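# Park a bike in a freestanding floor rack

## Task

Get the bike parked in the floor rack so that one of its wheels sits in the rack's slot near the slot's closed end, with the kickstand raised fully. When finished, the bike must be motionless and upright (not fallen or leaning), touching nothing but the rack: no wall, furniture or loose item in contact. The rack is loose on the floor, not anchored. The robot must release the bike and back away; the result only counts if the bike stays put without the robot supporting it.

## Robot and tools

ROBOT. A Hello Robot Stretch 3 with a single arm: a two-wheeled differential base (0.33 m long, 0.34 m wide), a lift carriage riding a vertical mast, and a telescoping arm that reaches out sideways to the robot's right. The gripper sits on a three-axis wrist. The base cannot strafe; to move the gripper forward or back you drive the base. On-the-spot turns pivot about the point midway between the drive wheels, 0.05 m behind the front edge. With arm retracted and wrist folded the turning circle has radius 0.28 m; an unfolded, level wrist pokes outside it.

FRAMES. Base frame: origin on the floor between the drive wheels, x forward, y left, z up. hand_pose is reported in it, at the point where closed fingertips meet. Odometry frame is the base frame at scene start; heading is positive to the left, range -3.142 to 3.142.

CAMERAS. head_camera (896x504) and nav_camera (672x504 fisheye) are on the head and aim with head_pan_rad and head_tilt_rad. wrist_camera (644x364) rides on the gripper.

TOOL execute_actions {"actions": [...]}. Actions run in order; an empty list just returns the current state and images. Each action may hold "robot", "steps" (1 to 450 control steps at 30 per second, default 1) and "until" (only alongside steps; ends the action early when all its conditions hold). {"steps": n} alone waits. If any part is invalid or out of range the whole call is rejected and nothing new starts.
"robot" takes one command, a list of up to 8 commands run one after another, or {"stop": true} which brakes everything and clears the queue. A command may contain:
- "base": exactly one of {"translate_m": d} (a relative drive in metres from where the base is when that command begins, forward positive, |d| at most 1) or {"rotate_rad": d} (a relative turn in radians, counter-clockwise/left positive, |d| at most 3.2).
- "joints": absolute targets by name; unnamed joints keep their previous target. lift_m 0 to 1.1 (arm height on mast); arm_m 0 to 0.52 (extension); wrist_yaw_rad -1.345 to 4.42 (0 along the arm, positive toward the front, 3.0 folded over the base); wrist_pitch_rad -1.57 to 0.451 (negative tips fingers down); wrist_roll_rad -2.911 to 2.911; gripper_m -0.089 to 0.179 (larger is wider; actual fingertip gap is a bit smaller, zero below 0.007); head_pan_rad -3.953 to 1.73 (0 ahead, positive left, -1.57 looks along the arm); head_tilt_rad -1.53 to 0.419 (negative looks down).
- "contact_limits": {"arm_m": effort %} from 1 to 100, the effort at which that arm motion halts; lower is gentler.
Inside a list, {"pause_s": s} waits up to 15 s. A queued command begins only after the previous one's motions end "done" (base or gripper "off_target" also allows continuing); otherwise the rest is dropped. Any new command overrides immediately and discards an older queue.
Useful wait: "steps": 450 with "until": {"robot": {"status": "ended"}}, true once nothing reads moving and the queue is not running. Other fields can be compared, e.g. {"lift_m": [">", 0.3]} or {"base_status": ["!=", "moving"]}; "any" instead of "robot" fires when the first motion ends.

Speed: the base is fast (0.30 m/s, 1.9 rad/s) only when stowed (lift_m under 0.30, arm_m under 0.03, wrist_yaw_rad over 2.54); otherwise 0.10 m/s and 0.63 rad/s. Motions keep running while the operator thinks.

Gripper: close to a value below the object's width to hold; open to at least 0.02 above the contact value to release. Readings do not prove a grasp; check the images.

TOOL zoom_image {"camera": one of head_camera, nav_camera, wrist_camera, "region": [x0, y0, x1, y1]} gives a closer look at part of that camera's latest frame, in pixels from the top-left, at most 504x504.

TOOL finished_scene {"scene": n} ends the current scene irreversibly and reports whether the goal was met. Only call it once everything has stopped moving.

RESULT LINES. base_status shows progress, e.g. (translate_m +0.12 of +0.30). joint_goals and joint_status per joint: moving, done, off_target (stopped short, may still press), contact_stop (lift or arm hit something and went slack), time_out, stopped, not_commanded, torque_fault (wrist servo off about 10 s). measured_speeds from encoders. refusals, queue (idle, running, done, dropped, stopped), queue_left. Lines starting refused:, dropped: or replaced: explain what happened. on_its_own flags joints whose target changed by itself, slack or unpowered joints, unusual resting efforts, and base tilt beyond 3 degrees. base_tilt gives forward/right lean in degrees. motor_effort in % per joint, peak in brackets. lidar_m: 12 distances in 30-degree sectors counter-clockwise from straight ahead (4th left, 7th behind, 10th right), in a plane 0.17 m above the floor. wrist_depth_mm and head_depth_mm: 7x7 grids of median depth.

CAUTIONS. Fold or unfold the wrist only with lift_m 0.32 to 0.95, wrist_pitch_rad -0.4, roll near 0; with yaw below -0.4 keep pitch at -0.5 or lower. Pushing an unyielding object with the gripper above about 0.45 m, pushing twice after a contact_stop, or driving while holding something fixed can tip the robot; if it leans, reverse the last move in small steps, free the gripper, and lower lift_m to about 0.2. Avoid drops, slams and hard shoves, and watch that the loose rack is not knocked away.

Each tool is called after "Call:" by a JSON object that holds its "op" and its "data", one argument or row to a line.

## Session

Call:
{"op": "execute_actions", "data": {
  "actions": []
}}

Scene clock: 0.00 s.
robot.base_odometry: x=+0.000 y=+0.000 heading=+0.000 (m, m, rad; robot's odometry frame)
robot.turned_by_wheels: +0.000 (rad since the last result)
robot.turned_by_imu: +0.000 (rad since the last result)
robot.base_tilt: forward=-0.4 right=+0.5 (deg)
robot.lidar_m: 2.20 1.33 2.44 2.23 1.03 0.67 0.61 0.62 0.76 1.51 1.53 1.92
robot.head_depth_mm: 2025 3104 3391 3435 3430 2940 2021 / 2029 3216 - - - 2966 2034 / 2036 3243 - - - 2962 2025 / 2038 3231 - - - 2913 2034 / 2039 2988 - - - 2943 2031 / 2045 2961 - - - 2471 1938 / 2037 2985 - - - 2613 1787
robot.base_status: not_commanded
robot.joint_positions: lift_m=+0.306 arm_m=+0.000 wrist_yaw_rad=+2.990 wrist_pitch_rad=-0.530 wrist_roll_rad=+0.014 gripper_m=+0.037 head_pan_rad=-0.009 head_tilt_rad=+0.003
robot.joint_goals: lift_m=+0.306 arm_m=+0.000 wrist_yaw_rad=+2.990 wrist_pitch_rad=-0.530 wrist_roll_rad=+0.014 gripper_m=+0.037 head_pan_rad=-0.009 head_tilt_rad=+0.003
robot.joint_status: lift_m=not_commanded arm_m=not_commanded wrist_yaw_rad=not_commanded wrist_pitch_rad=not_commanded wrist_roll_rad=not_commanded gripper_m=not_commanded head_pan_rad=not_commanded head_tilt_rad=not_commanded
robot.measured_speeds: translate_m=+0.000 rotate_rad=+0.000 lift_m=+0.000 arm_m=+0.000 wrist_yaw_rad=+0.000 wrist_pitch_rad=+0.000 wrist_roll_rad=+0.000 head_pan_rad=+0.000 head_tilt_rad=+0.000
robot: refusals=0 queue=idle queue_left=0
robot.motor_effort: left_wheel=-1 right_wheel=+1 lift_m=+37 arm_m=+0 wrist_yaw_rad=+0 wrist_pitch_rad=+7 wrist_roll_rad=+0 gripper_m=+1 head_pan_rad=+0 head_tilt_rad=+2 (%)
robot.hand_pose: x=+0.0103 y=+0.0611 z=+0.2942 quat_wxyz=(+0.238, +0.699, +0.131, +0.662) (m; robot's base frame)
robot.wrist_depth_mm: - - - - - - - / 934 898 938 987 - - - / 728 711 771 765 785 798 815 / 603 601 642 635 638 664 664 / 513 517 - 555 549 556 572 / 449 - - - 471 478 485 / - - - - 409 418 427
pictures: head_camera (sideways: a quarter turn clockwise sets it upright), nav_camera (sideways: a quarter turn counterclockwise sets it upright), wrist_camera
Images, in order (width x height): head_camera 896x504, nav_camera 672x504, wrist_camera 644x364.

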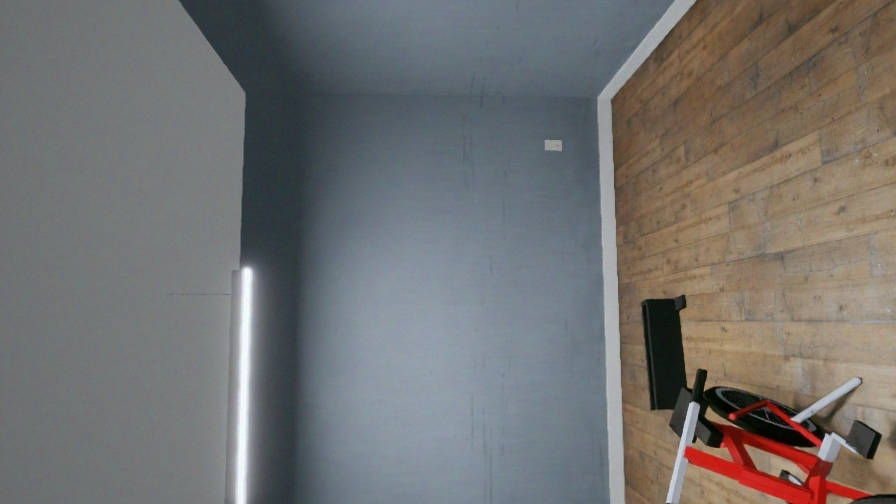

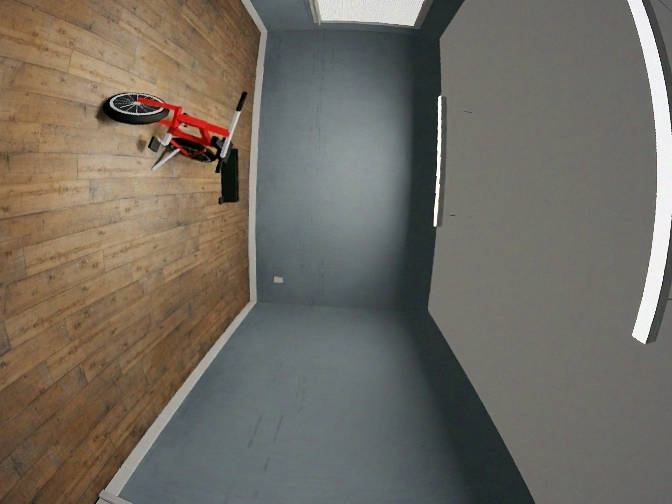

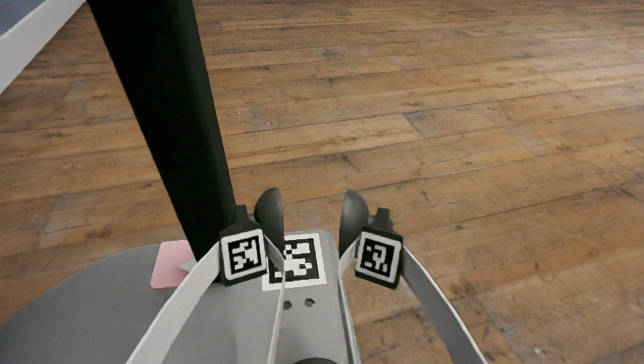

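Call:
{"op": "execute_actions", "data": {
  "actions": [
    {"robot": {"joints": {"head_pan_rad": 0.3, "head_tilt_rad": -0.5, "lift_m": 0.29}}, "steps": 120, "until": {"robot": {"status": "ended"}}}
  ]
}}

Scene clock: 0.97 s.
robot.base_odometry: x=+0.000 y=+0.000 heading=+0.000 (m, m, rad; robot's odometry frame)
robot.turned_by_wheels: +0.000 (rad since the last result)
robot.turned_by_imu: +0.000 (rad since the last result)
robot.base_tilt: forward=-0.4 right=+0.4 (deg)
robot.lidar_m: 2.21 1.33 2.44 2.23 1.03 0.67 0.61 0.62 0.76 1.51 1.53 1.91
robot.head_depth_mm: 3420 3756 3722 2500 1871 1501 1248 / 3498 3833 3473 2475 1887 1506 1255 / 3576 3929 3310 2482 1888 1506 1254 / 3648 - 3764 2195 1889 1512 1260 / 3669 - 3509 2517 1777 1512 1261 / 3758 - 3814 2531 1899 1517 1260 / 3868 - 3819 2532 1907 1521 1258
robot.base_status: not_commanded
robot.joint_positions: lift_m=+0.290 arm_m=+0.000 wrist_yaw_rad=+2.990 wrist_pitch_rad=-0.530 wrist_roll_rad=+0.014 gripper_m=+0.037 head_pan_rad=+0.293 head_tilt_rad=-0.493
robot.joint_goals: lift_m=+0.290 arm_m=+0.000 wrist_yaw_rad=+2.990 wrist_pitch_rad=-0.530 wrist_roll_rad=+0.014 gripper_m=+0.037 head_pan_rad=+0.300 head_tilt_rad=-0.500
robot.joint_status: lift_m=done arm_m=not_commanded wrist_yaw_rad=not_commanded wrist_pitch_rad=not_commanded wrist_roll_rad=not_commanded gripper_m=not_commanded head_pan_rad=done head_tilt_rad=done
robot.measured_speeds: translate_m=+0.000 rotate_rad=+0.000 lift_m=+0.000 arm_m=+0.000 wrist_yaw_rad=+0.000 wrist_pitch_rad=+0.000 wrist_roll_rad=+0.000 head_pan_rad=+0.000 head_tilt_rad=+0.000
robot: refusals=0 queue=done queue_left=0
robot.motor_effort: left_wheel=-1(1) right_wheel=+1(1) lift_m=+34(38) arm_m=+0(0) wrist_yaw_rad=+0(1) wrist_pitch_rad=+7(7) wrist_roll_rad=+0(0) gripper_m=+1(1) head_pan_rad=+3(21) head_tilt_rad=-3(30) (%)
robot.hand_pose: x=+0.0103 y=+0.0611 z=+0.2784 quat_wxyz=(+0.238, +0.699, +0.132, +0.662) (m; robot's base frame)
robot.wrist_depth_mm: - - - - - - - / 909 852 930 910 972 957 - / 686 693 716 744 754 752 777 / 583 589 616 616 622 628 640 / 487 519 - - 532 535 544 / - - - - 451 459 468 / - - - - 398 404 406
pictures: head_camera (sideways: a quarter turn clockwise sets it upright), nav_camera (sideways: a quarter turn counterclockwise sets it upright), wrist_camera
Images, in order (width x height): head_camera 896x504, nav_camera 672x504, wrist_camera 644x364.

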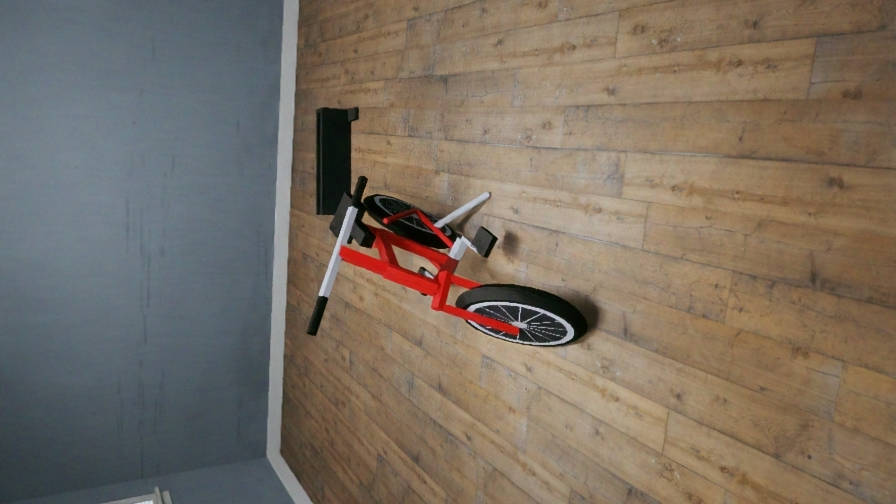

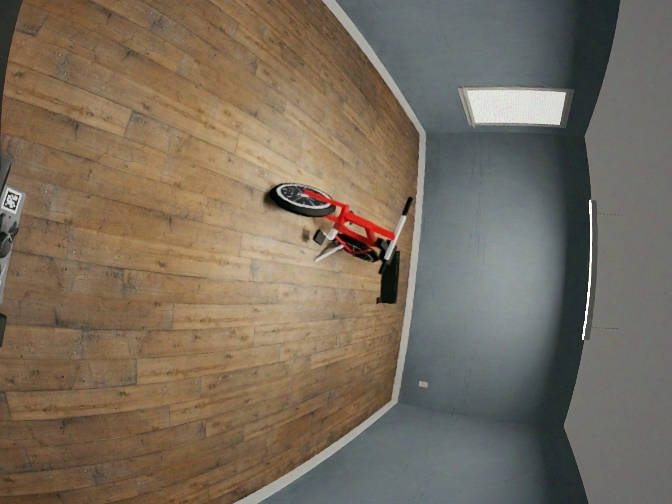

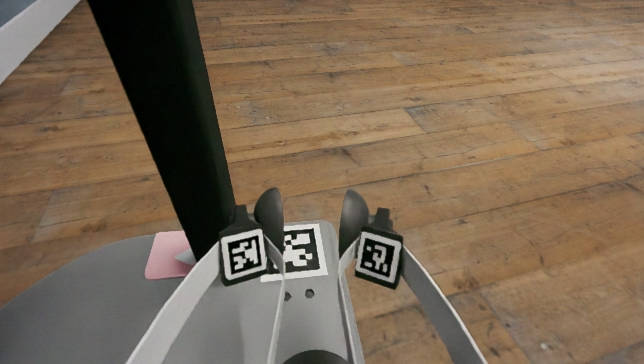

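Call:
{"op": "zoom_image", "data": {
  "camera": "head_camera",
  "region": [280, 90, 620, 370]
}}

Region (280, 90, 620, 370) of head_camera's 896x504 image, scaled by 1.482, with more detail than that image has; it fills the top 415 rows of this view, and the rest is white.

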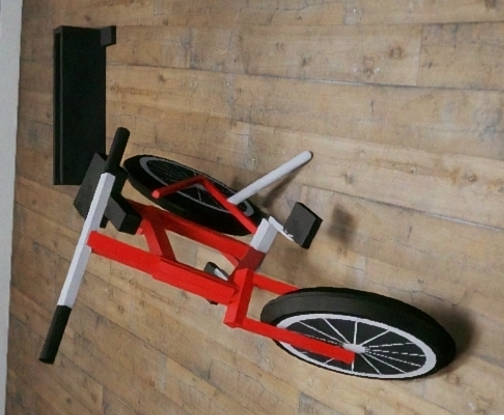

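Call:
{"op": "execute_actions", "data": {
  "actions": [
    {"robot": {"base": {"rotate_rad": 0.05}, "joints": {"head_pan_rad": 1.52, "head_tilt_rad": -0.95}}, "steps": 120, "until": {"robot": {"base_status": "done"}}},
    {"robot": {"base": {"translate_m": 1.0}}, "steps": 300, "until": {"robot": {"x": [">", 0.75]}}},
    {"robot": {"base": {"translate_m": 1.0}}, "steps": 300, "until": {"robot": {"x": [">", 1.5]}}},
    {"robot": {"base": {"translate_m": 1.0}}, "steps": 300, "until": {"robot": {"x": [">", 1.62]}}}
  ]
}}

Call:
{"op": "execute_actions", "data": {
  "actions": [
    {"steps": 300, "until": {"robot": {"x": [">", 2.2]}}},
    {"robot": {"base": {"translate_m": 0.9}, "joints": {"head_pan_rad": 1.0, "head_tilt_rad": -0.95}}, "steps": 300, "until": {"robot": {"x": [">", 2.75]}}}
  ]
}}

Scene clock: 11.00 s.
robot.base_odometry: x=+1.626 y=+0.081 heading=+0.050 (m, m, rad; robot's odometry frame)
robot.turned_by_wheels: +0.050 (rad since the last result)
robot.turned_by_imu: +0.062 (rad since the last result)
robot.base_tilt: forward=-1.4 right=-0.2 (deg)
robot.lidar_m: 2.54 0.62 0.47 0.42 0.58 2.37 2.22 2.14 1.48 1.39 1.41 1.82
robot.head_depth_mm: 2293 2060 1745 1516 1135 1202 1089 / 2308 2080 1754 1517 1278 1205 1095 / 2275 2070 1766 1539 1284 1213 1098 / 2259 2080 1767 1507 1307 1221 - / 2233 2087 1742 1072 1335 1254 - / 2197 2105 1754 1553 1138 - - / 2165 2133 1804 - - 1224 1123
robot.base_status: moving (translate_m +0.1172 of +1.0000)
robot.joint_positions: lift_m=+0.290 arm_m=+0.000 wrist_yaw_rad=+2.990 wrist_pitch_rad=-0.531 wrist_roll_rad=+0.014 gripper_m=+0.037 head_pan_rad=+1.513 head_tilt_rad=-0.938
robot.joint_goals: lift_m=+0.290 arm_m=+0.000 wrist_yaw_rad=+2.990 wrist_pitch_rad=-0.531 wrist_roll_rad=+0.014 gripper_m=+0.037 head_pan_rad=+1.520 head_tilt_rad=-0.950
robot.joint_status: lift_m=done arm_m=not_commanded wrist_yaw_rad=not_commanded wrist_pitch_rad=not_commanded wrist_roll_rad=not_commanded gripper_m=not_commanded head_pan_rad=done head_tilt_rad=done
robot.measured_speeds: translate_m=+0.293 rotate_rad=+0.000 lift_m=+0.000 arm_m=+0.000 wrist_yaw_rad=+0.000 wrist_pitch_rad=+0.000 wrist_roll_rad=+0.000 head_pan_rad=+0.000 head_tilt_rad=+0.000
robot: refusals=0 queue=running queue_left=0
robot.motor_effort: left_wheel=-3(8) right_wheel=+6(11) lift_m=+35(35) arm_m=+0(0) wrist_yaw_rad=+1(0) wrist_pitch_rad=+7(7) wrist_roll_rad=+0(0) gripper_m=+0(1) head_pan_rad=+3(38) head_tilt_rad=-6(33) (%)
robot.hand_pose: x=+0.0103 y=+0.0610 z=+0.2783 quat_wxyz=(+0.238, +0.699, +0.132, +0.662) (m; robot's base frame)
robot.wrist_depth_mm: 457 - 635 572 640 510 500 / 537 566 856 562 651 579 603 / 699 669 726 744 719 715 775 / 575 580 610 611 605 619 644 / 492 524 - - 545 530 530 / - - - - 448 465 460 / - - - - 403 410 412
pictures: head_camera (sideways: a quarter turn clockwise sets it upright), nav_camera (sideways: a quarter turn counterclockwise sets it upright), wrist_camera
Images, in order (width x height): head_camera 896x504, nav_camera 672x504, wrist_camera 644x364.

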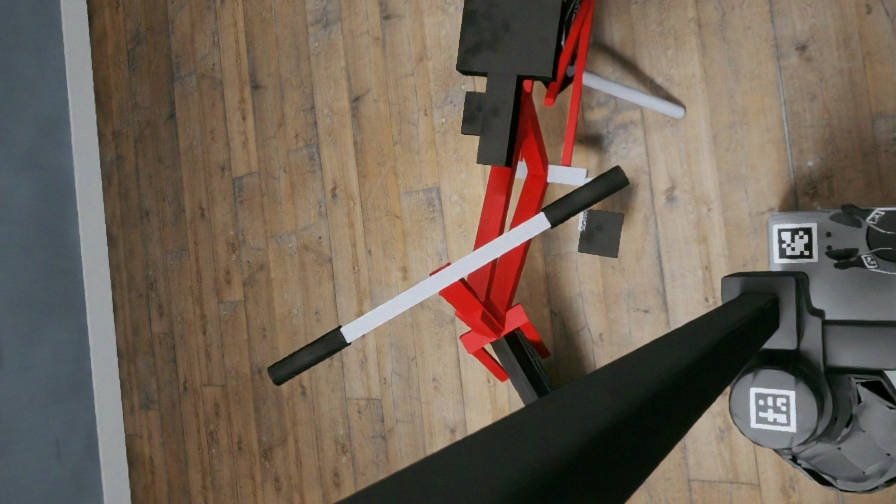

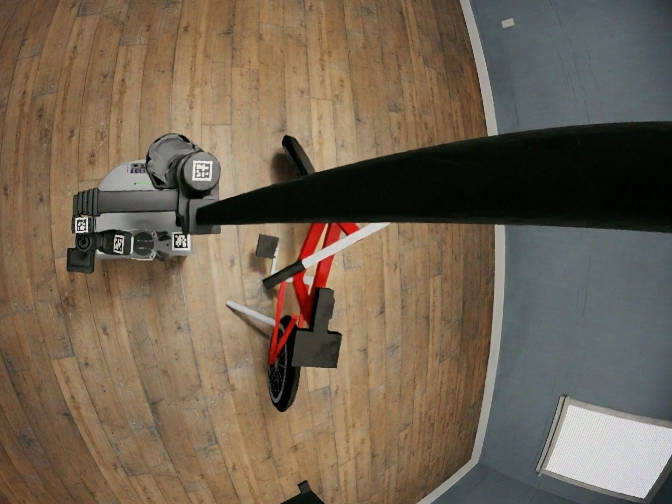

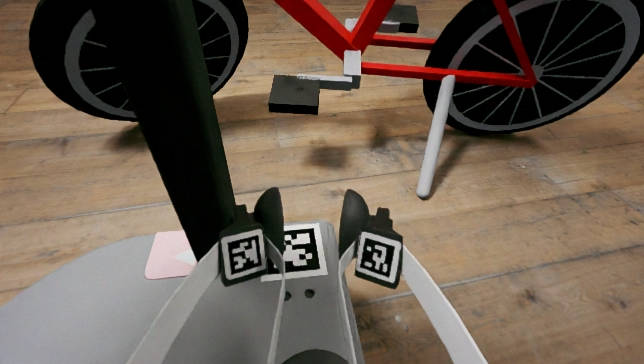

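Scene clock: 14.87 s.
robot.base_odometry: x=+2.757 y=+0.137 heading=+0.050 (m, m, rad; robot's odometry frame)
robot.turned_by_wheels: +0.000 (rad since the last result)
robot.turned_by_imu: +0.009 (rad since the last result)
robot.base_tilt: forward=+0.9 right=+0.8 (deg)
robot.lidar_m: 1.42 1.45 1.88 2.47 2.52 0.64 3.33 2.00 1.38 1.30 1.33 1.51
robot.head_depth_mm: 1604 1807 1744 1521 1338 1203 1087 / 1798 1977 1757 1520 1232 1206 1092 / 2040 2079 1764 1531 1287 1209 1099 / 2335 2090 1767 1533 1358 1212 1128 / 2485 2098 1772 1539 1356 1220 - / 2405 2101 1780 1542 1363 1225 - / 2317 2125 1790 1552 1373 1242 -
robot.base_status: moving (translate_m +0.5565 of +0.9000)
robot.joint_positions: lift_m=+0.290 arm_m=+0.000 wrist_yaw_rad=+2.990 wrist_pitch_rad=-0.531 wrist_roll_rad=+0.014 gripper_m=+0.037 head_pan_rad=+1.007 head_tilt_rad=-0.938
robot.joint_goals: lift_m=+0.290 arm_m=+0.000 wrist_yaw_rad=+2.990 wrist_pitch_rad=-0.531 wrist_roll_rad=+0.014 gripper_m=+0.037 head_pan_rad=+1.000 head_tilt_rad=-0.950
robot.joint_status: lift_m=done arm_m=not_commanded wrist_yaw_rad=not_commanded wrist_pitch_rad=not_commanded wrist_roll_rad=not_commanded gripper_m=not_commanded head_pan_rad=done head_tilt_rad=done
robot.measured_speeds: translate_m=+0.293 rotate_rad=+0.000 lift_m=+0.000 arm_m=+0.000 wrist_yaw_rad=+0.000 wrist_pitch_rad=+0.000 wrist_roll_rad=+0.000 head_pan_rad=+0.000 head_tilt_rad=+0.000
robot: refusals=0 queue=running queue_left=0
robot.motor_effort: left_wheel=-3(2) right_wheel=+6(5) lift_m=+35(34) arm_m=+0(0) wrist_yaw_rad=+0(0) wrist_pitch_rad=+7(7) wrist_roll_rad=+0(0) gripper_m=+1(1) head_pan_rad=-3(28) head_tilt_rad=-6(6) (%)
robot.hand_pose: x=+0.0103 y=+0.0610 z=+0.2783 quat_wxyz=(+0.238, +0.699, +0.132, +0.662) (m; robot's base frame)
robot.wrist_depth_mm: - - - - - - - / 887 843 924 955 779 648 - / 694 712 724 738 748 550 508 / 572 595 620 623 606 575 440 / 490 515 - - 520 532 455 / - - - - 442 459 457 / - - - - 398 404 406
pictures: head_camera (sideways: a quarter turn clockwise sets it upright), nav_camera (sideways: a quarter turn counterclockwise sets it upright), wrist_camera
Images, in order (width x height): head_camera 896x504, nav_camera 672x504, wrist_camera 644x364.

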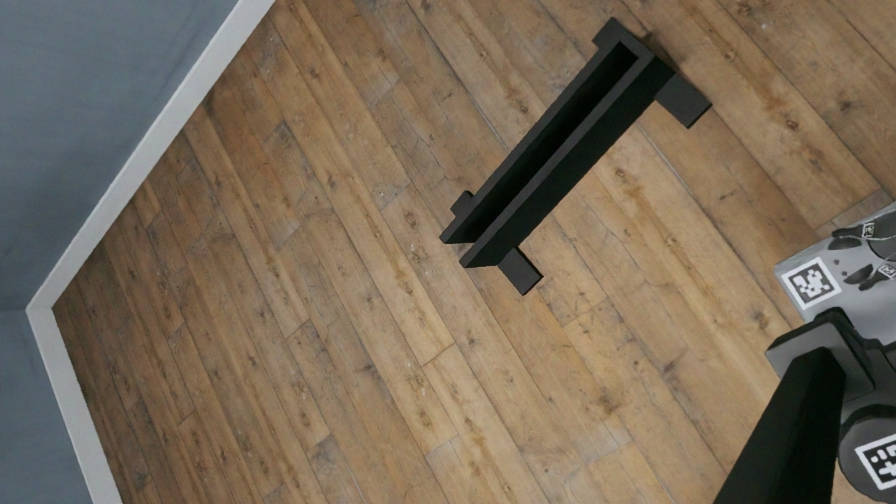

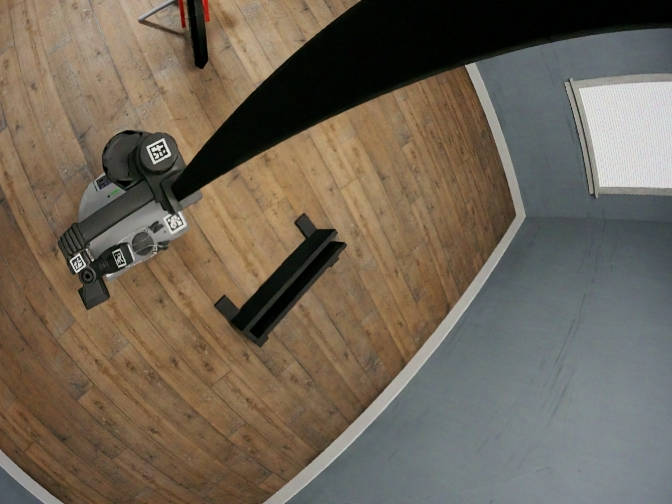

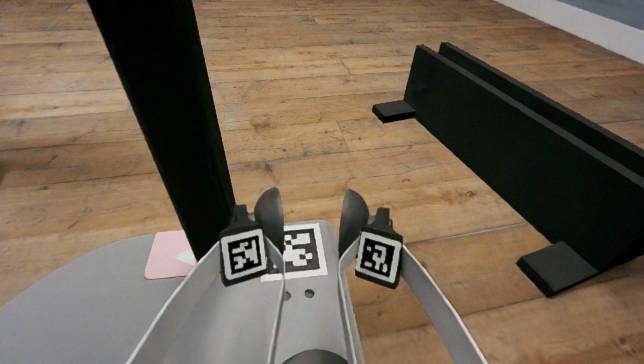

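Call:
{"op": "execute_actions", "data": {
  "actions": []
}}

Scene clock: 15.47 s.
robot.base_odometry: x=+2.933 y=+0.146 heading=+0.050 (m, m, rad; robot's odometry frame)
robot.turned_by_wheels: +0.000 (rad since the last result)
robot.turned_by_imu: +0.001 (rad since the last result)
robot.base_tilt: forward=+0.7 right=+0.3 (deg)
robot.lidar_m: 1.25 1.27 1.65 2.48 2.54 0.78 3.52 1.99 1.36 1.29 1.32 1.33
robot.head_depth_mm: 1406 1580 1711 1519 1338 1207 1089 / 1572 1803 1759 1525 1350 1192 1088 / 1788 1974 1758 1530 1354 1164 1091 / 2065 2088 1773 1535 1277 1212 1125 / 2396 2092 1778 1541 1339 1218 - / 2413 2104 1785 1550 1364 1226 - / 2327 2127 1790 1548 1371 1242 -
robot.base_status: moving (translate_m +0.7323 of +0.9000)
robot.joint_positions: lift_m=+0.290 arm_m=+0.000 wrist_yaw_rad=+2.990 wrist_pitch_rad=-0.531 wrist_roll_rad=+0.014 gripper_m=+0.037 head_pan_rad=+1.007 head_tilt_rad=-0.938
robot.joint_goals: lift_m=+0.290 arm_m=+0.000 wrist_yaw_rad=+2.990 wrist_pitch_rad=-0.531 wrist_roll_rad=+0.014 gripper_m=+0.037 head_pan_rad=+1.000 head_tilt_rad=-0.950
robot.joint_status: lift_m=done arm_m=not_commanded wrist_yaw_rad=not_commanded wrist_pitch_rad=not_commanded wrist_roll_rad=not_commanded gripper_m=not_commanded head_pan_rad=done head_tilt_rad=done
robot.measured_speeds: translate_m=+0.293 rotate_rad=+0.000 lift_m=+0.000 arm_m=+0.000 wrist_yaw_rad=+0.000 wrist_pitch_rad=+0.000 wrist_roll_rad=+0.000 head_pan_rad=+0.000 head_tilt_rad=+0.000
robot: refusals=0 queue=running queue_left=0
robot.motor_effort: left_wheel=-2(3) right_wheel=+8(7) lift_m=+35(34) arm_m=+1(0) wrist_yaw_rad=+1(0) wrist_pitch_rad=+7(7) wrist_roll_rad=+0(0) gripper_m=+1(1) head_pan_rad=-3(3) head_tilt_rad=-6(5) (%)
robot.hand_pose: x=+0.0103 y=+0.0610 z=+0.2783 quat_wxyz=(+0.238, +0.699, +0.132, +0.662) (m; robot's base frame)
robot.wrist_depth_mm: - - - - - - - / 854 855 908 892 639 - - / 693 707 714 738 541 729 803 / 582 584 619 616 563 417 653 / 493 519 - - 511 400 519 / - - - - 440 449 465 / - - - - 393 407 413
pictures: head_camera (sideways: a quarter turn clockwise sets it upright), nav_camera (sideways: a quarter turn counterclockwise sets it upright), wrist_camera
Images, in order (width x height): head_camera 896x504, nav_camera 672x504, wrist_camera 644x364.

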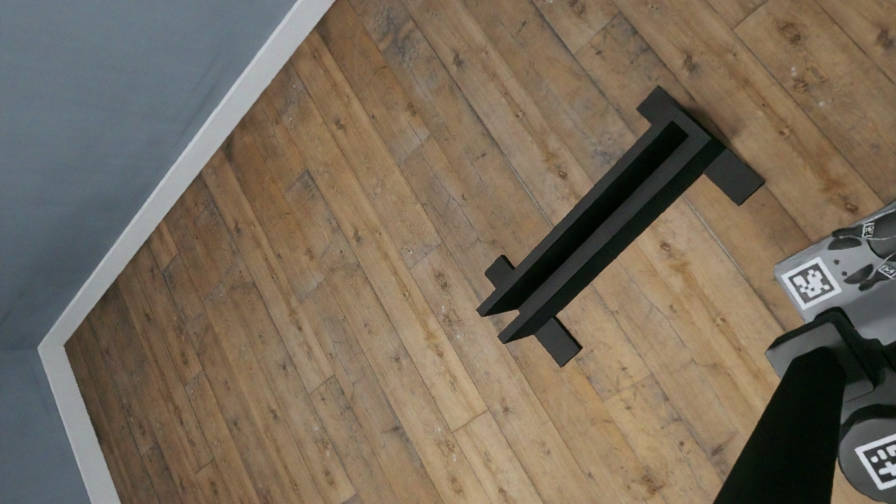

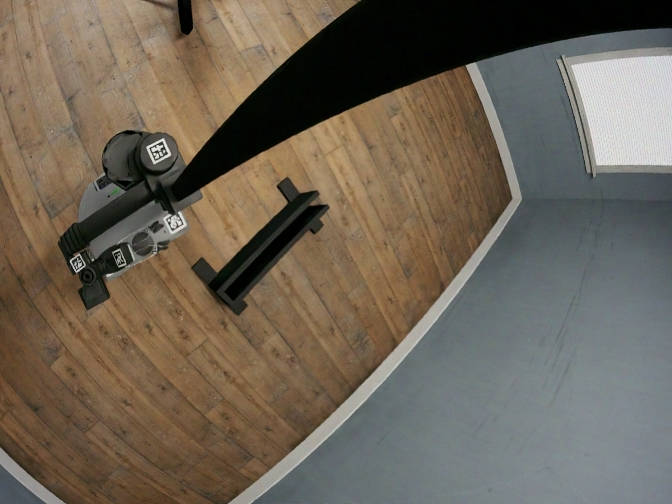

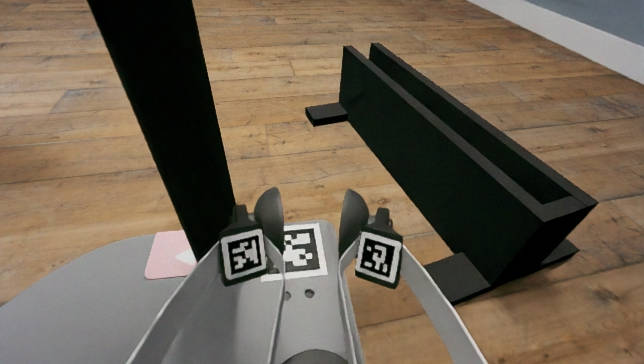

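Call:
{"op": "execute_actions", "data": {
  "actions": [
    {"robot": {"stop": true}, "steps": 40, "until": {"robot": {"status": "ended"}}}
  ]
}}

Scene clock: 16.83 s.
robot.base_odometry: x=+3.087 y=+0.154 heading=+0.050 (m, m, rad; robot's odometry frame)
robot.turned_by_wheels: +0.001 (rad since the last result)
robot.turned_by_imu: +0.060 (rad since the last result)
robot.base_tilt: forward=-1.0 right=+0.5 (deg)
robot.lidar_m: 1.11 1.15 1.55 2.49 2.59 0.89 3.65 1.83 1.33 1.27 1.32 1.16
robot.head_depth_mm: 1299 1471 1628 1510 1338 1199 1090 / 1476 1701 1745 1524 1345 1204 1089 / 1707 1931 1757 1519 1353 1188 1095 / 2003 2069 1759 1530 1352 1163 - / 2361 2081 1763 1534 1298 1214 - / 2398 2089 1771 1538 1336 1216 - / 2299 2101 1782 1542 1365 1241 -
robot.base_status: moving (translate_m +0.8860 of +0.8859)
robot.joint_positions: lift_m=+0.290 arm_m=+0.000 wrist_yaw_rad=+2.989 wrist_pitch_rad=-0.534 wrist_roll_rad=+0.014 gripper_m=+0.037 head_pan_rad=+1.003 head_tilt_rad=-0.943
robot.joint_goals: lift_m=+0.290 arm_m=+0.000 wrist_yaw_rad=+2.989 wrist_pitch_rad=-0.534 wrist_roll_rad=+0.014 gripper_m=+0.037 head_pan_rad=+1.000 head_tilt_rad=-0.950
robot.joint_status: lift_m=done arm_m=not_commanded wrist_yaw_rad=not_commanded wrist_pitch_rad=not_commanded wrist_roll_rad=not_commanded gripper_m=not_commanded head_pan_rad=done head_tilt_rad=done
robot.measured_speeds: translate_m=+0.004 rotate_rad=+0.010 lift_m=+0.000 arm_m=+0.000 wrist_yaw_rad=-0.020 wrist_pitch_rad=+0.000 wrist_roll_rad=+0.000 head_pan_rad=+0.000 head_tilt_rad=+0.000
robot: refusals=0 queue=stopped queue_left=0
robot.motor_effort: left_wheel=-5(69) right_wheel=-19(31) lift_m=+38(42) arm_m=+0(0) wrist_yaw_rad=+1(2) wrist_pitch_rad=+9(10) wrist_roll_rad=+0(0) gripper_m=+1(1) head_pan_rad=-2(3) head_tilt_rad=-2(5) (%)
robot.hand_pose: x=+0.0104 y=+0.0604 z=+0.2775 quat_wxyz=(+0.239, +0.699, +0.133, +0.661) (m; robot's base frame)
robot.wrist_depth_mm: - - - - - - - / 881 891 905 662 942 973 972 / 688 699 724 641 523 788 793 / 578 575 618 586 403 642 647 / 498 511 - - 349 507 524 / - - - - 411 445 467 / - - - - 398 400 410
pictures: head_camera (sideways: a quarter turn clockwise sets it upright), nav_camera (sideways: a quarter turn counterclockwise sets it upright), wrist_camera
Images, in order (width x height): head_camera 896x504, nav_camera 672x504, wrist_camera 644x364.

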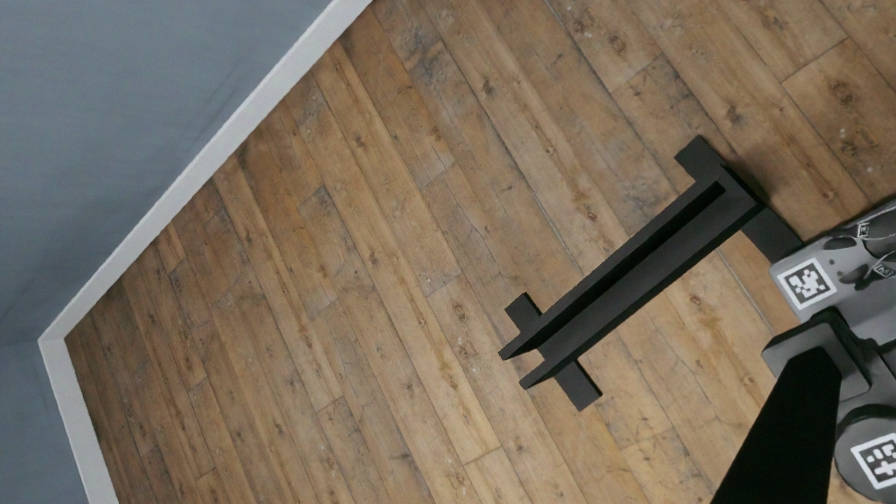

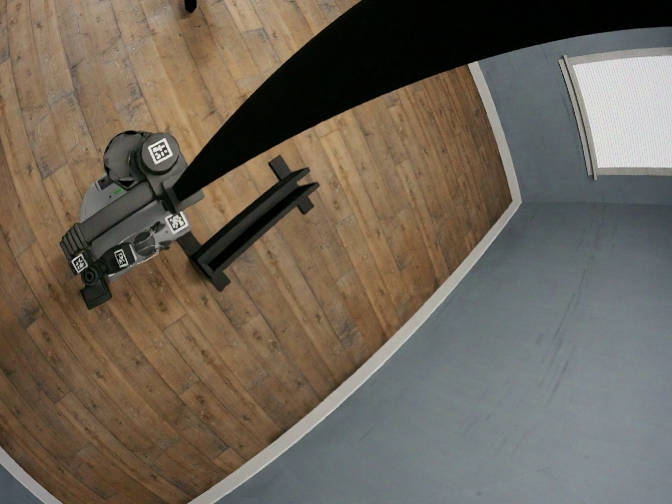

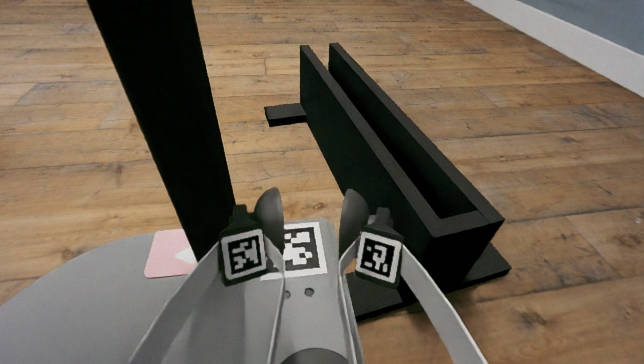

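Call:
{"op": "execute_actions", "data": {
  "actions": [
    {"robot": [{"base": {"translate_m": -0.25}, "joints": {"head_pan_rad": -1.6, "head_tilt_rad": -1.0}}, {"base": {"rotate_rad": 2.44}}], "steps": 300, "until": {"robot": {"rotate_rad": [">", 2.2]}}},
    {"robot": {"joints": {"arm_m": 0.36, "lift_m": 0.36, "gripper_m": 0.16}}, "steps": 300, "until": {"robot": {"arm_m": [">", 0.2]}}},
    {"robot": {"joints": {"wrist_pitch_rad": -1.57, "wrist_roll_rad": 2.117}}, "steps": 300, "until": {"robot": {"status": "ended"}}}
  ]
}}

Scene clock: 26.50 s.
robot.base_odometry: x=+2.837 y=+0.141 heading=+2.490 (m, m, rad; robot's odometry frame)
robot.turned_by_wheels: +2.440 (rad since the last result)
robot.turned_by_imu: +2.412 (rad since the last result)
robot.base_tilt: forward=-0.4 right=+0.5 (deg)
robot.lidar_m: 0.70 1.21 2.34 1.43 1.28 1.28 1.52 1.36 1.36 1.63 2.49 2.49
robot.head_depth_mm: 1453 1672 1672 1474 1315 1192 1098 / 1606 1831 1677 1482 1289 1209 - / 1784 1917 1676 1437 1270 1217 - / 2015 1956 1686 1339 1308 1219 1093 / 2216 1957 1692 1468 1332 1210 1098 / 2334 1963 1699 1496 1335 1204 1099 / 2300 1972 1697 1504 1342 1210 1100
robot.base_status: done (rotate_rad +2.4398 of +2.4400)
robot.joint_positions: lift_m=+0.360 arm_m=+0.360 wrist_yaw_rad=+2.989 wrist_pitch_rad=-1.560 wrist_roll_rad=+2.109 gripper_m=+0.160 head_pan_rad=-1.593 head_tilt_rad=-0.988
robot.joint_goals: lift_m=+0.360 arm_m=+0.360 wrist_yaw_rad=+2.989 wrist_pitch_rad=-1.570 wrist_roll_rad=+2.117 gripper_m=+0.160 head_pan_rad=-1.600 head_tilt_rad=-1.000
robot.joint_status: lift_m=done arm_m=done wrist_yaw_rad=not_commanded wrist_pitch_rad=done wrist_roll_rad=done gripper_m=done head_pan_rad=done head_tilt_rad=done
robot.measured_speeds: translate_m=+0.000 rotate_rad=+0.000 lift_m=+0.000 arm_m=+0.000 wrist_yaw_rad=+0.000 wrist_pitch_rad=+0.000 wrist_roll_rad=+0.000 head_pan_rad=+0.000 head_tilt_rad=+0.000
robot: refusals=0 queue=done queue_left=0
robot.motor_effort: left_wheel=-3(7) right_wheel=+4(15) lift_m=+41(42) arm_m=+2(1) wrist_yaw_rad=+1(1) wrist_pitch_rad=-5(8) wrist_roll_rad=+5(5) gripper_m=+1(82) head_pan_rad=-2(36) head_tilt_rad=-5(12) (%)
robot.hand_pose: x=-0.0246 y=-0.5261 z=+0.2421 quat_wxyz=(+0.662, +0.669, -0.239, -0.240) (m; robot's base frame)
robot.wrist_depth_mm: 364 364 368 368 284 378 375 / 372 374 379 380 330 389 390 / 391 391 397 392 315 404 408 / 412 415 421 406 409 421 418 / 427 423 432 423 429 437 441 / 437 447 446 434 448 459 454 / - 461 464 387 468 488 481
pictures: head_camera (sideways: a quarter turn clockwise sets it upright), nav_camera (sideways: a quarter turn counterclockwise sets it upright), wrist_camera
Images, in order (width x height): head_camera 896x504, nav_camera 672x504, wrist_camera 644x364.

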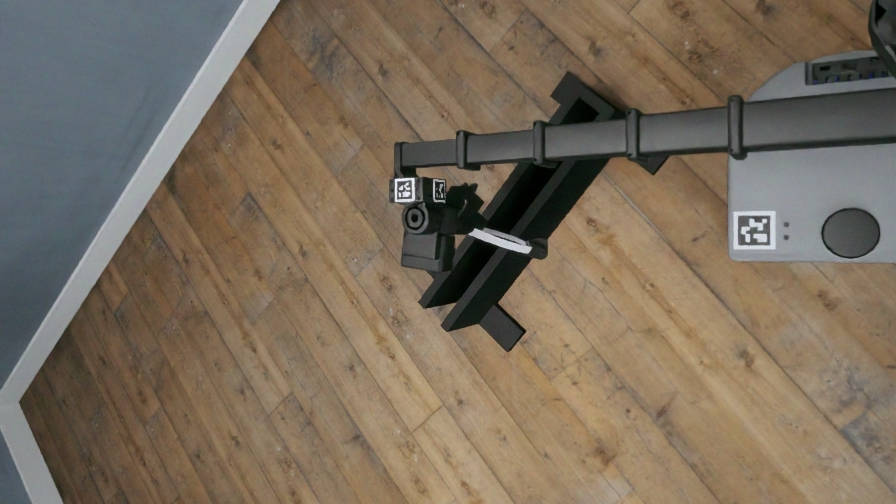

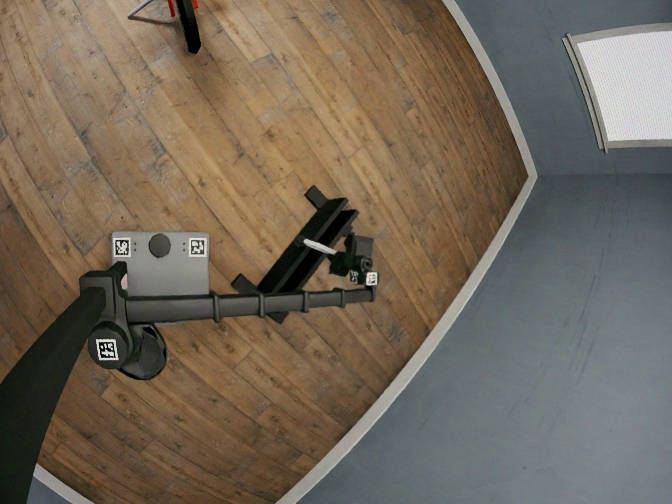

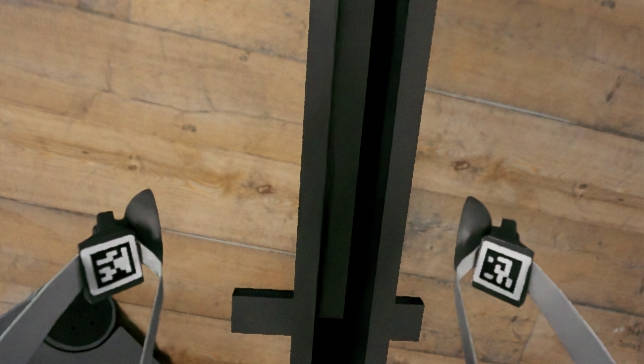

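Call:
{"op": "execute_actions", "data": {
  "actions": [
    {"robot": [{"joints": {"arm_m": 0.395, "wrist_roll_rad": 2.15, "lift_m": 0.30, "head_pan_rad": 0.1, "head_tilt_rad": -0.75}}, {"joints": {"lift_m": 0.238}}, {"joints": {"gripper_m": 0.04}}, {"joints": {"lift_m": 0.28}}], "steps": 300, "until": {"robot": {"status": "ended"}}}
  ]
}}

Scene clock: 32.43 s.
robot.base_odometry: x=+2.837 y=+0.141 heading=+2.490 (m, m, rad; robot's odometry frame)
robot.turned_by_wheels: +0.000 (rad since the last result)
robot.turned_by_imu: -0.001 (rad since the last result)
robot.base_tilt: forward=-0.4 right=+0.5 (deg)
robot.lidar_m: 0.70 1.21 2.33 1.44 1.28 1.28 1.52 1.36 0.41 0.44 0.70 2.50
robot.head_depth_mm: 2712 2813 2188 1776 1496 1284 1126 / 3016 2881 2192 1774 1492 1282 1128 / 3417 2879 2208 1731 1438 1290 1128 / 3555 2943 2193 1570 1498 1291 1131 / 3428 2802 1952 1749 1508 1295 1132 / 3209 2960 2166 1798 1506 1295 1138 / 3006 2964 2245 1804 1511 1301 1138
robot.base_status: done (rotate_rad +2.4398 of +2.4400)
robot.joint_positions: lift_m=+0.279 arm_m=+0.395 wrist_yaw_rad=+2.990 wrist_pitch_rad=-1.557 wrist_roll_rad=+2.144 gripper_m=+0.044 head_pan_rad=+0.093 head_tilt_rad=-0.754
robot.joint_goals: lift_m=+0.280 arm_m=+0.395 wrist_yaw_rad=+2.990 wrist_pitch_rad=-1.570 wrist_roll_rad=+2.150 gripper_m=+0.043 head_pan_rad=+0.100 head_tilt_rad=-0.750
robot.joint_status: lift_m=done arm_m=done wrist_yaw_rad=not_commanded wrist_pitch_rad=done wrist_roll_rad=done gripper_m=done head_pan_rad=done head_tilt_rad=done
robot.measured_speeds: translate_m=+0.000 rotate_rad=+0.000 lift_m=+0.000 arm_m=+0.000 wrist_yaw_rad=+0.000 wrist_pitch_rad=+0.000 wrist_roll_rad=+0.000 head_pan_rad=+0.000 head_tilt_rad=+0.000
robot: refusals=0 queue=done queue_left=0
robot.motor_effort: left_wheel=-3(5) right_wheel=+4(11) lift_m=+52(59) arm_m=+1(2) wrist_yaw_rad=+0(1) wrist_pitch_rad=-6(10) wrist_roll_rad=+3(6) gripper_m=-20(97) head_pan_rad=+2(39) head_tilt_rad=+3(20) (%)
robot.hand_pose: x=-0.0245 y=-0.5604 z=+0.1616 quat_wxyz=(+0.656, +0.666, -0.250, -0.251) (m; robot's base frame)
robot.wrist_depth_mm: 293 287 104 239 105 299 293 / 301 303 109 251 111 307 311 / 311 315 117 267 120 320 324 / 326 324 125 286 128 333 335 / 340 335 133 304 133 350 349 / 358 354 144 303 146 362 366 / 362 369 156 303 372 379 375
pictures: head_camera (sideways: a quarter turn clockwise sets it upright), nav_camera (sideways: a quarter turn counterclockwise sets it upright), wrist_camera
Images, in order (width x height): head_camera 896x504, nav_camera 672x504, wrist_camera 644x364.

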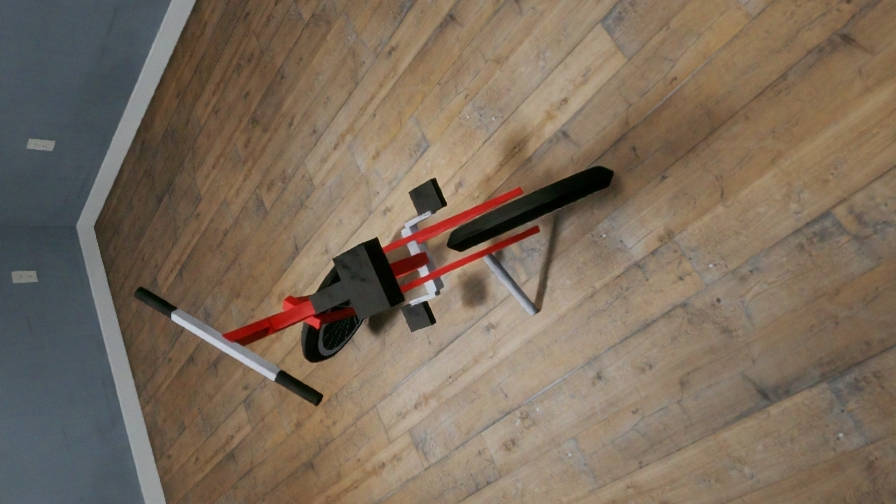

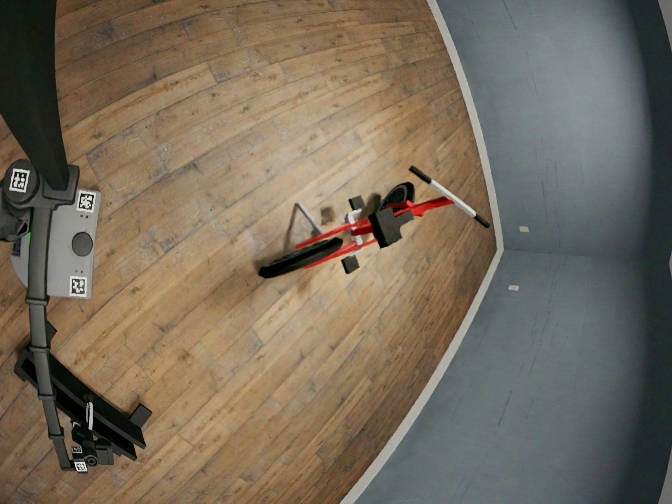

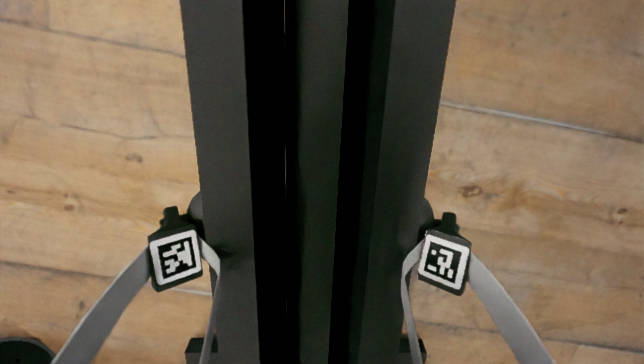

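Call:
{"op": "execute_actions", "data": {
  "actions": [
    {"robot": {"base": {"rotate_rad": 1.03}, "joints": {"arm_m": 0.35, "wrist_roll_rad": 2.0, "lift_m": 0.265, "head_pan_rad": -1.15, "head_tilt_rad": -0.9}}, "steps": 300, "until": {"robot": {"status": "ended"}}}
  ]
}}

Scene clock: 38.17 s.
robot.base_odometry: x=+2.837 y=+0.141 heading=-2.763 (m, m, rad; robot's odometry frame)
robot.turned_by_wheels: +1.030 (rad since the last result)
robot.turned_by_imu: +1.020 (rad since the last result)
robot.base_tilt: forward=-0.5 right=+0.4 (deg)
robot.lidar_m: 2.39 1.45 1.28 1.28 1.51 1.36 1.36 1.61 0.41 0.42 0.59 1.20
robot.head_depth_mm: 2460 2226 1839 1575 1428 1118 1062 / 2617 2227 1863 1579 1222 1185 1122 / 2755 2242 1850 1584 1309 1227 1134 / 2843 2269 1862 1592 1385 1227 1099 / 2880 2269 1878 1502 1384 1230 1106 / 2914 2272 1447 1605 1401 1238 1107 / 2905 2175 1839 1614 1401 1238 1112
robot.base_status: done (rotate_rad +1.0299 of +1.0300)
robot.joint_positions: lift_m=+0.265 arm_m=+0.350 wrist_yaw_rad=+2.989 wrist_pitch_rad=-1.560 wrist_roll_rad=+1.999 gripper_m=+0.047 head_pan_rad=-1.143 head_tilt_rad=-0.889
robot.joint_goals: lift_m=+0.265 arm_m=+0.350 wrist_yaw_rad=+2.989 wrist_pitch_rad=-1.570 wrist_roll_rad=+2.000 gripper_m=+0.046 head_pan_rad=-1.150 head_tilt_rad=-0.900
robot.joint_status: lift_m=done arm_m=done wrist_yaw_rad=not_commanded wrist_pitch_rad=done wrist_roll_rad=done gripper_m=done head_pan_rad=done head_tilt_rad=done
robot.measured_speeds: translate_m=+0.000 rotate_rad=+0.000 lift_m=+0.000 arm_m=+0.000 wrist_yaw_rad=+0.000 wrist_pitch_rad=+0.000 wrist_roll_rad=+0.000 head_pan_rad=+0.000 head_tilt_rad=+0.000
robot: refusals=0 queue=done queue_left=0
robot.on_its_own: gripper_m is held at +0.046, not at your +0.040, by its stall guard, which is not easing now
robot.motor_effort: left_wheel=-3(8) right_wheel=+2(13) lift_m=+45(51) arm_m=-2(2) wrist_yaw_rad=+1(6) wrist_pitch_rad=-5(7) wrist_roll_rad=+0(17) gripper_m=-18(20) head_pan_rad=-3(39) head_tilt_rad=-6(19) (%)
robot.hand_pose: x=-0.0246 y=-0.5166 z=+0.1470 quat_wxyz=(+0.674, +0.681, -0.202, -0.203) (m; robot's base frame)
robot.wrist_depth_mm: 276 278 108 244 110 286 286 / 285 286 114 259 115 296 295 / 297 301 120 271 122 302 308 / 311 313 126 284 129 319 323 / 320 326 134 300 133 334 333 / 335 343 144 310 144 346 349 / 349 351 151 298 356 358 361
pictures: head_camera (sideways: a quarter turn clockwise sets it upright), nav_camera (sideways: a quarter turn counterclockwise sets it upright), wrist_camera
Images, in order (width x height): head_camera 896x504, nav_camera 672x504, wrist_camera 644x364.

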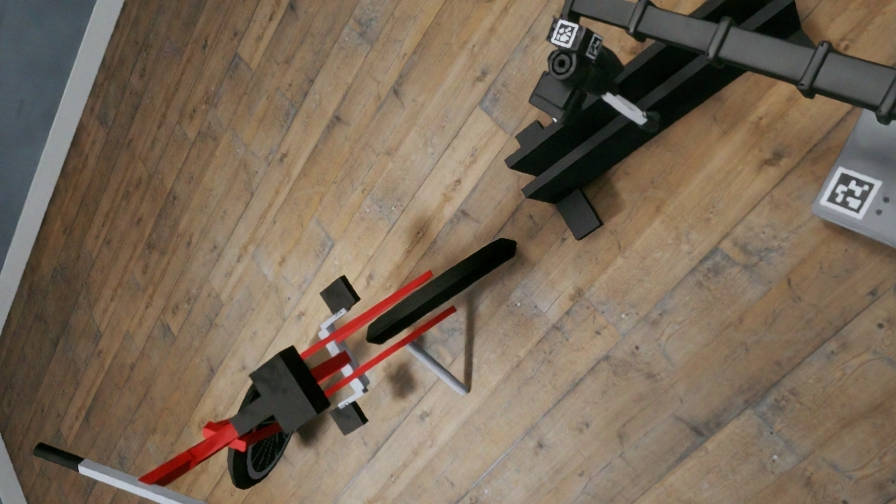

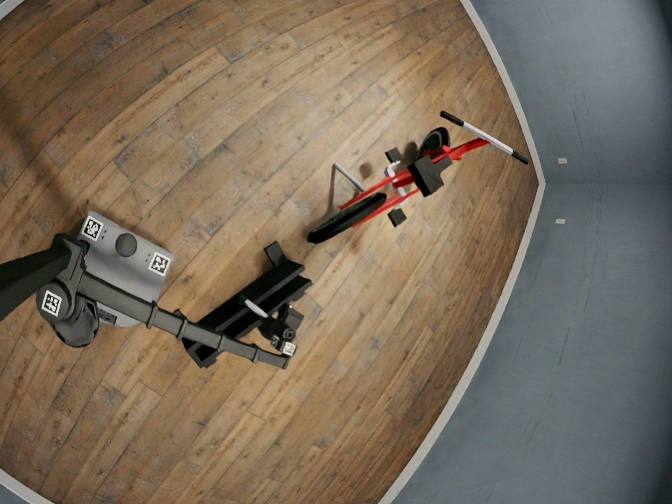

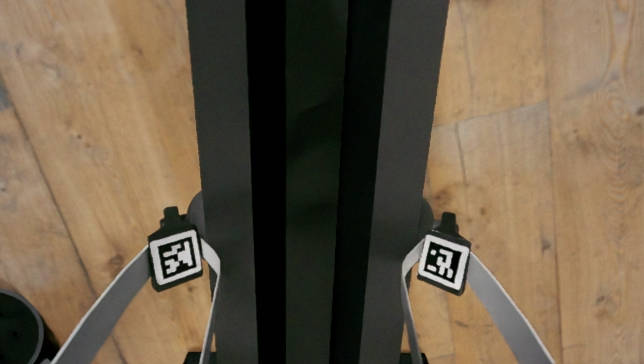

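Call:
{"op": "zoom_image", "data": {
  "camera": "head_camera",
  "region": [340, 60, 760, 400]
}}

Region (340, 60, 760, 400) of head_camera's 896x504 image, scaled by 1.200, with more detail than that image has; it fills the top 408 rows of this view, and the rest is white.

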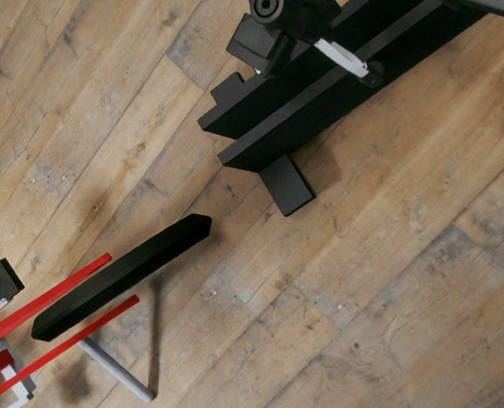

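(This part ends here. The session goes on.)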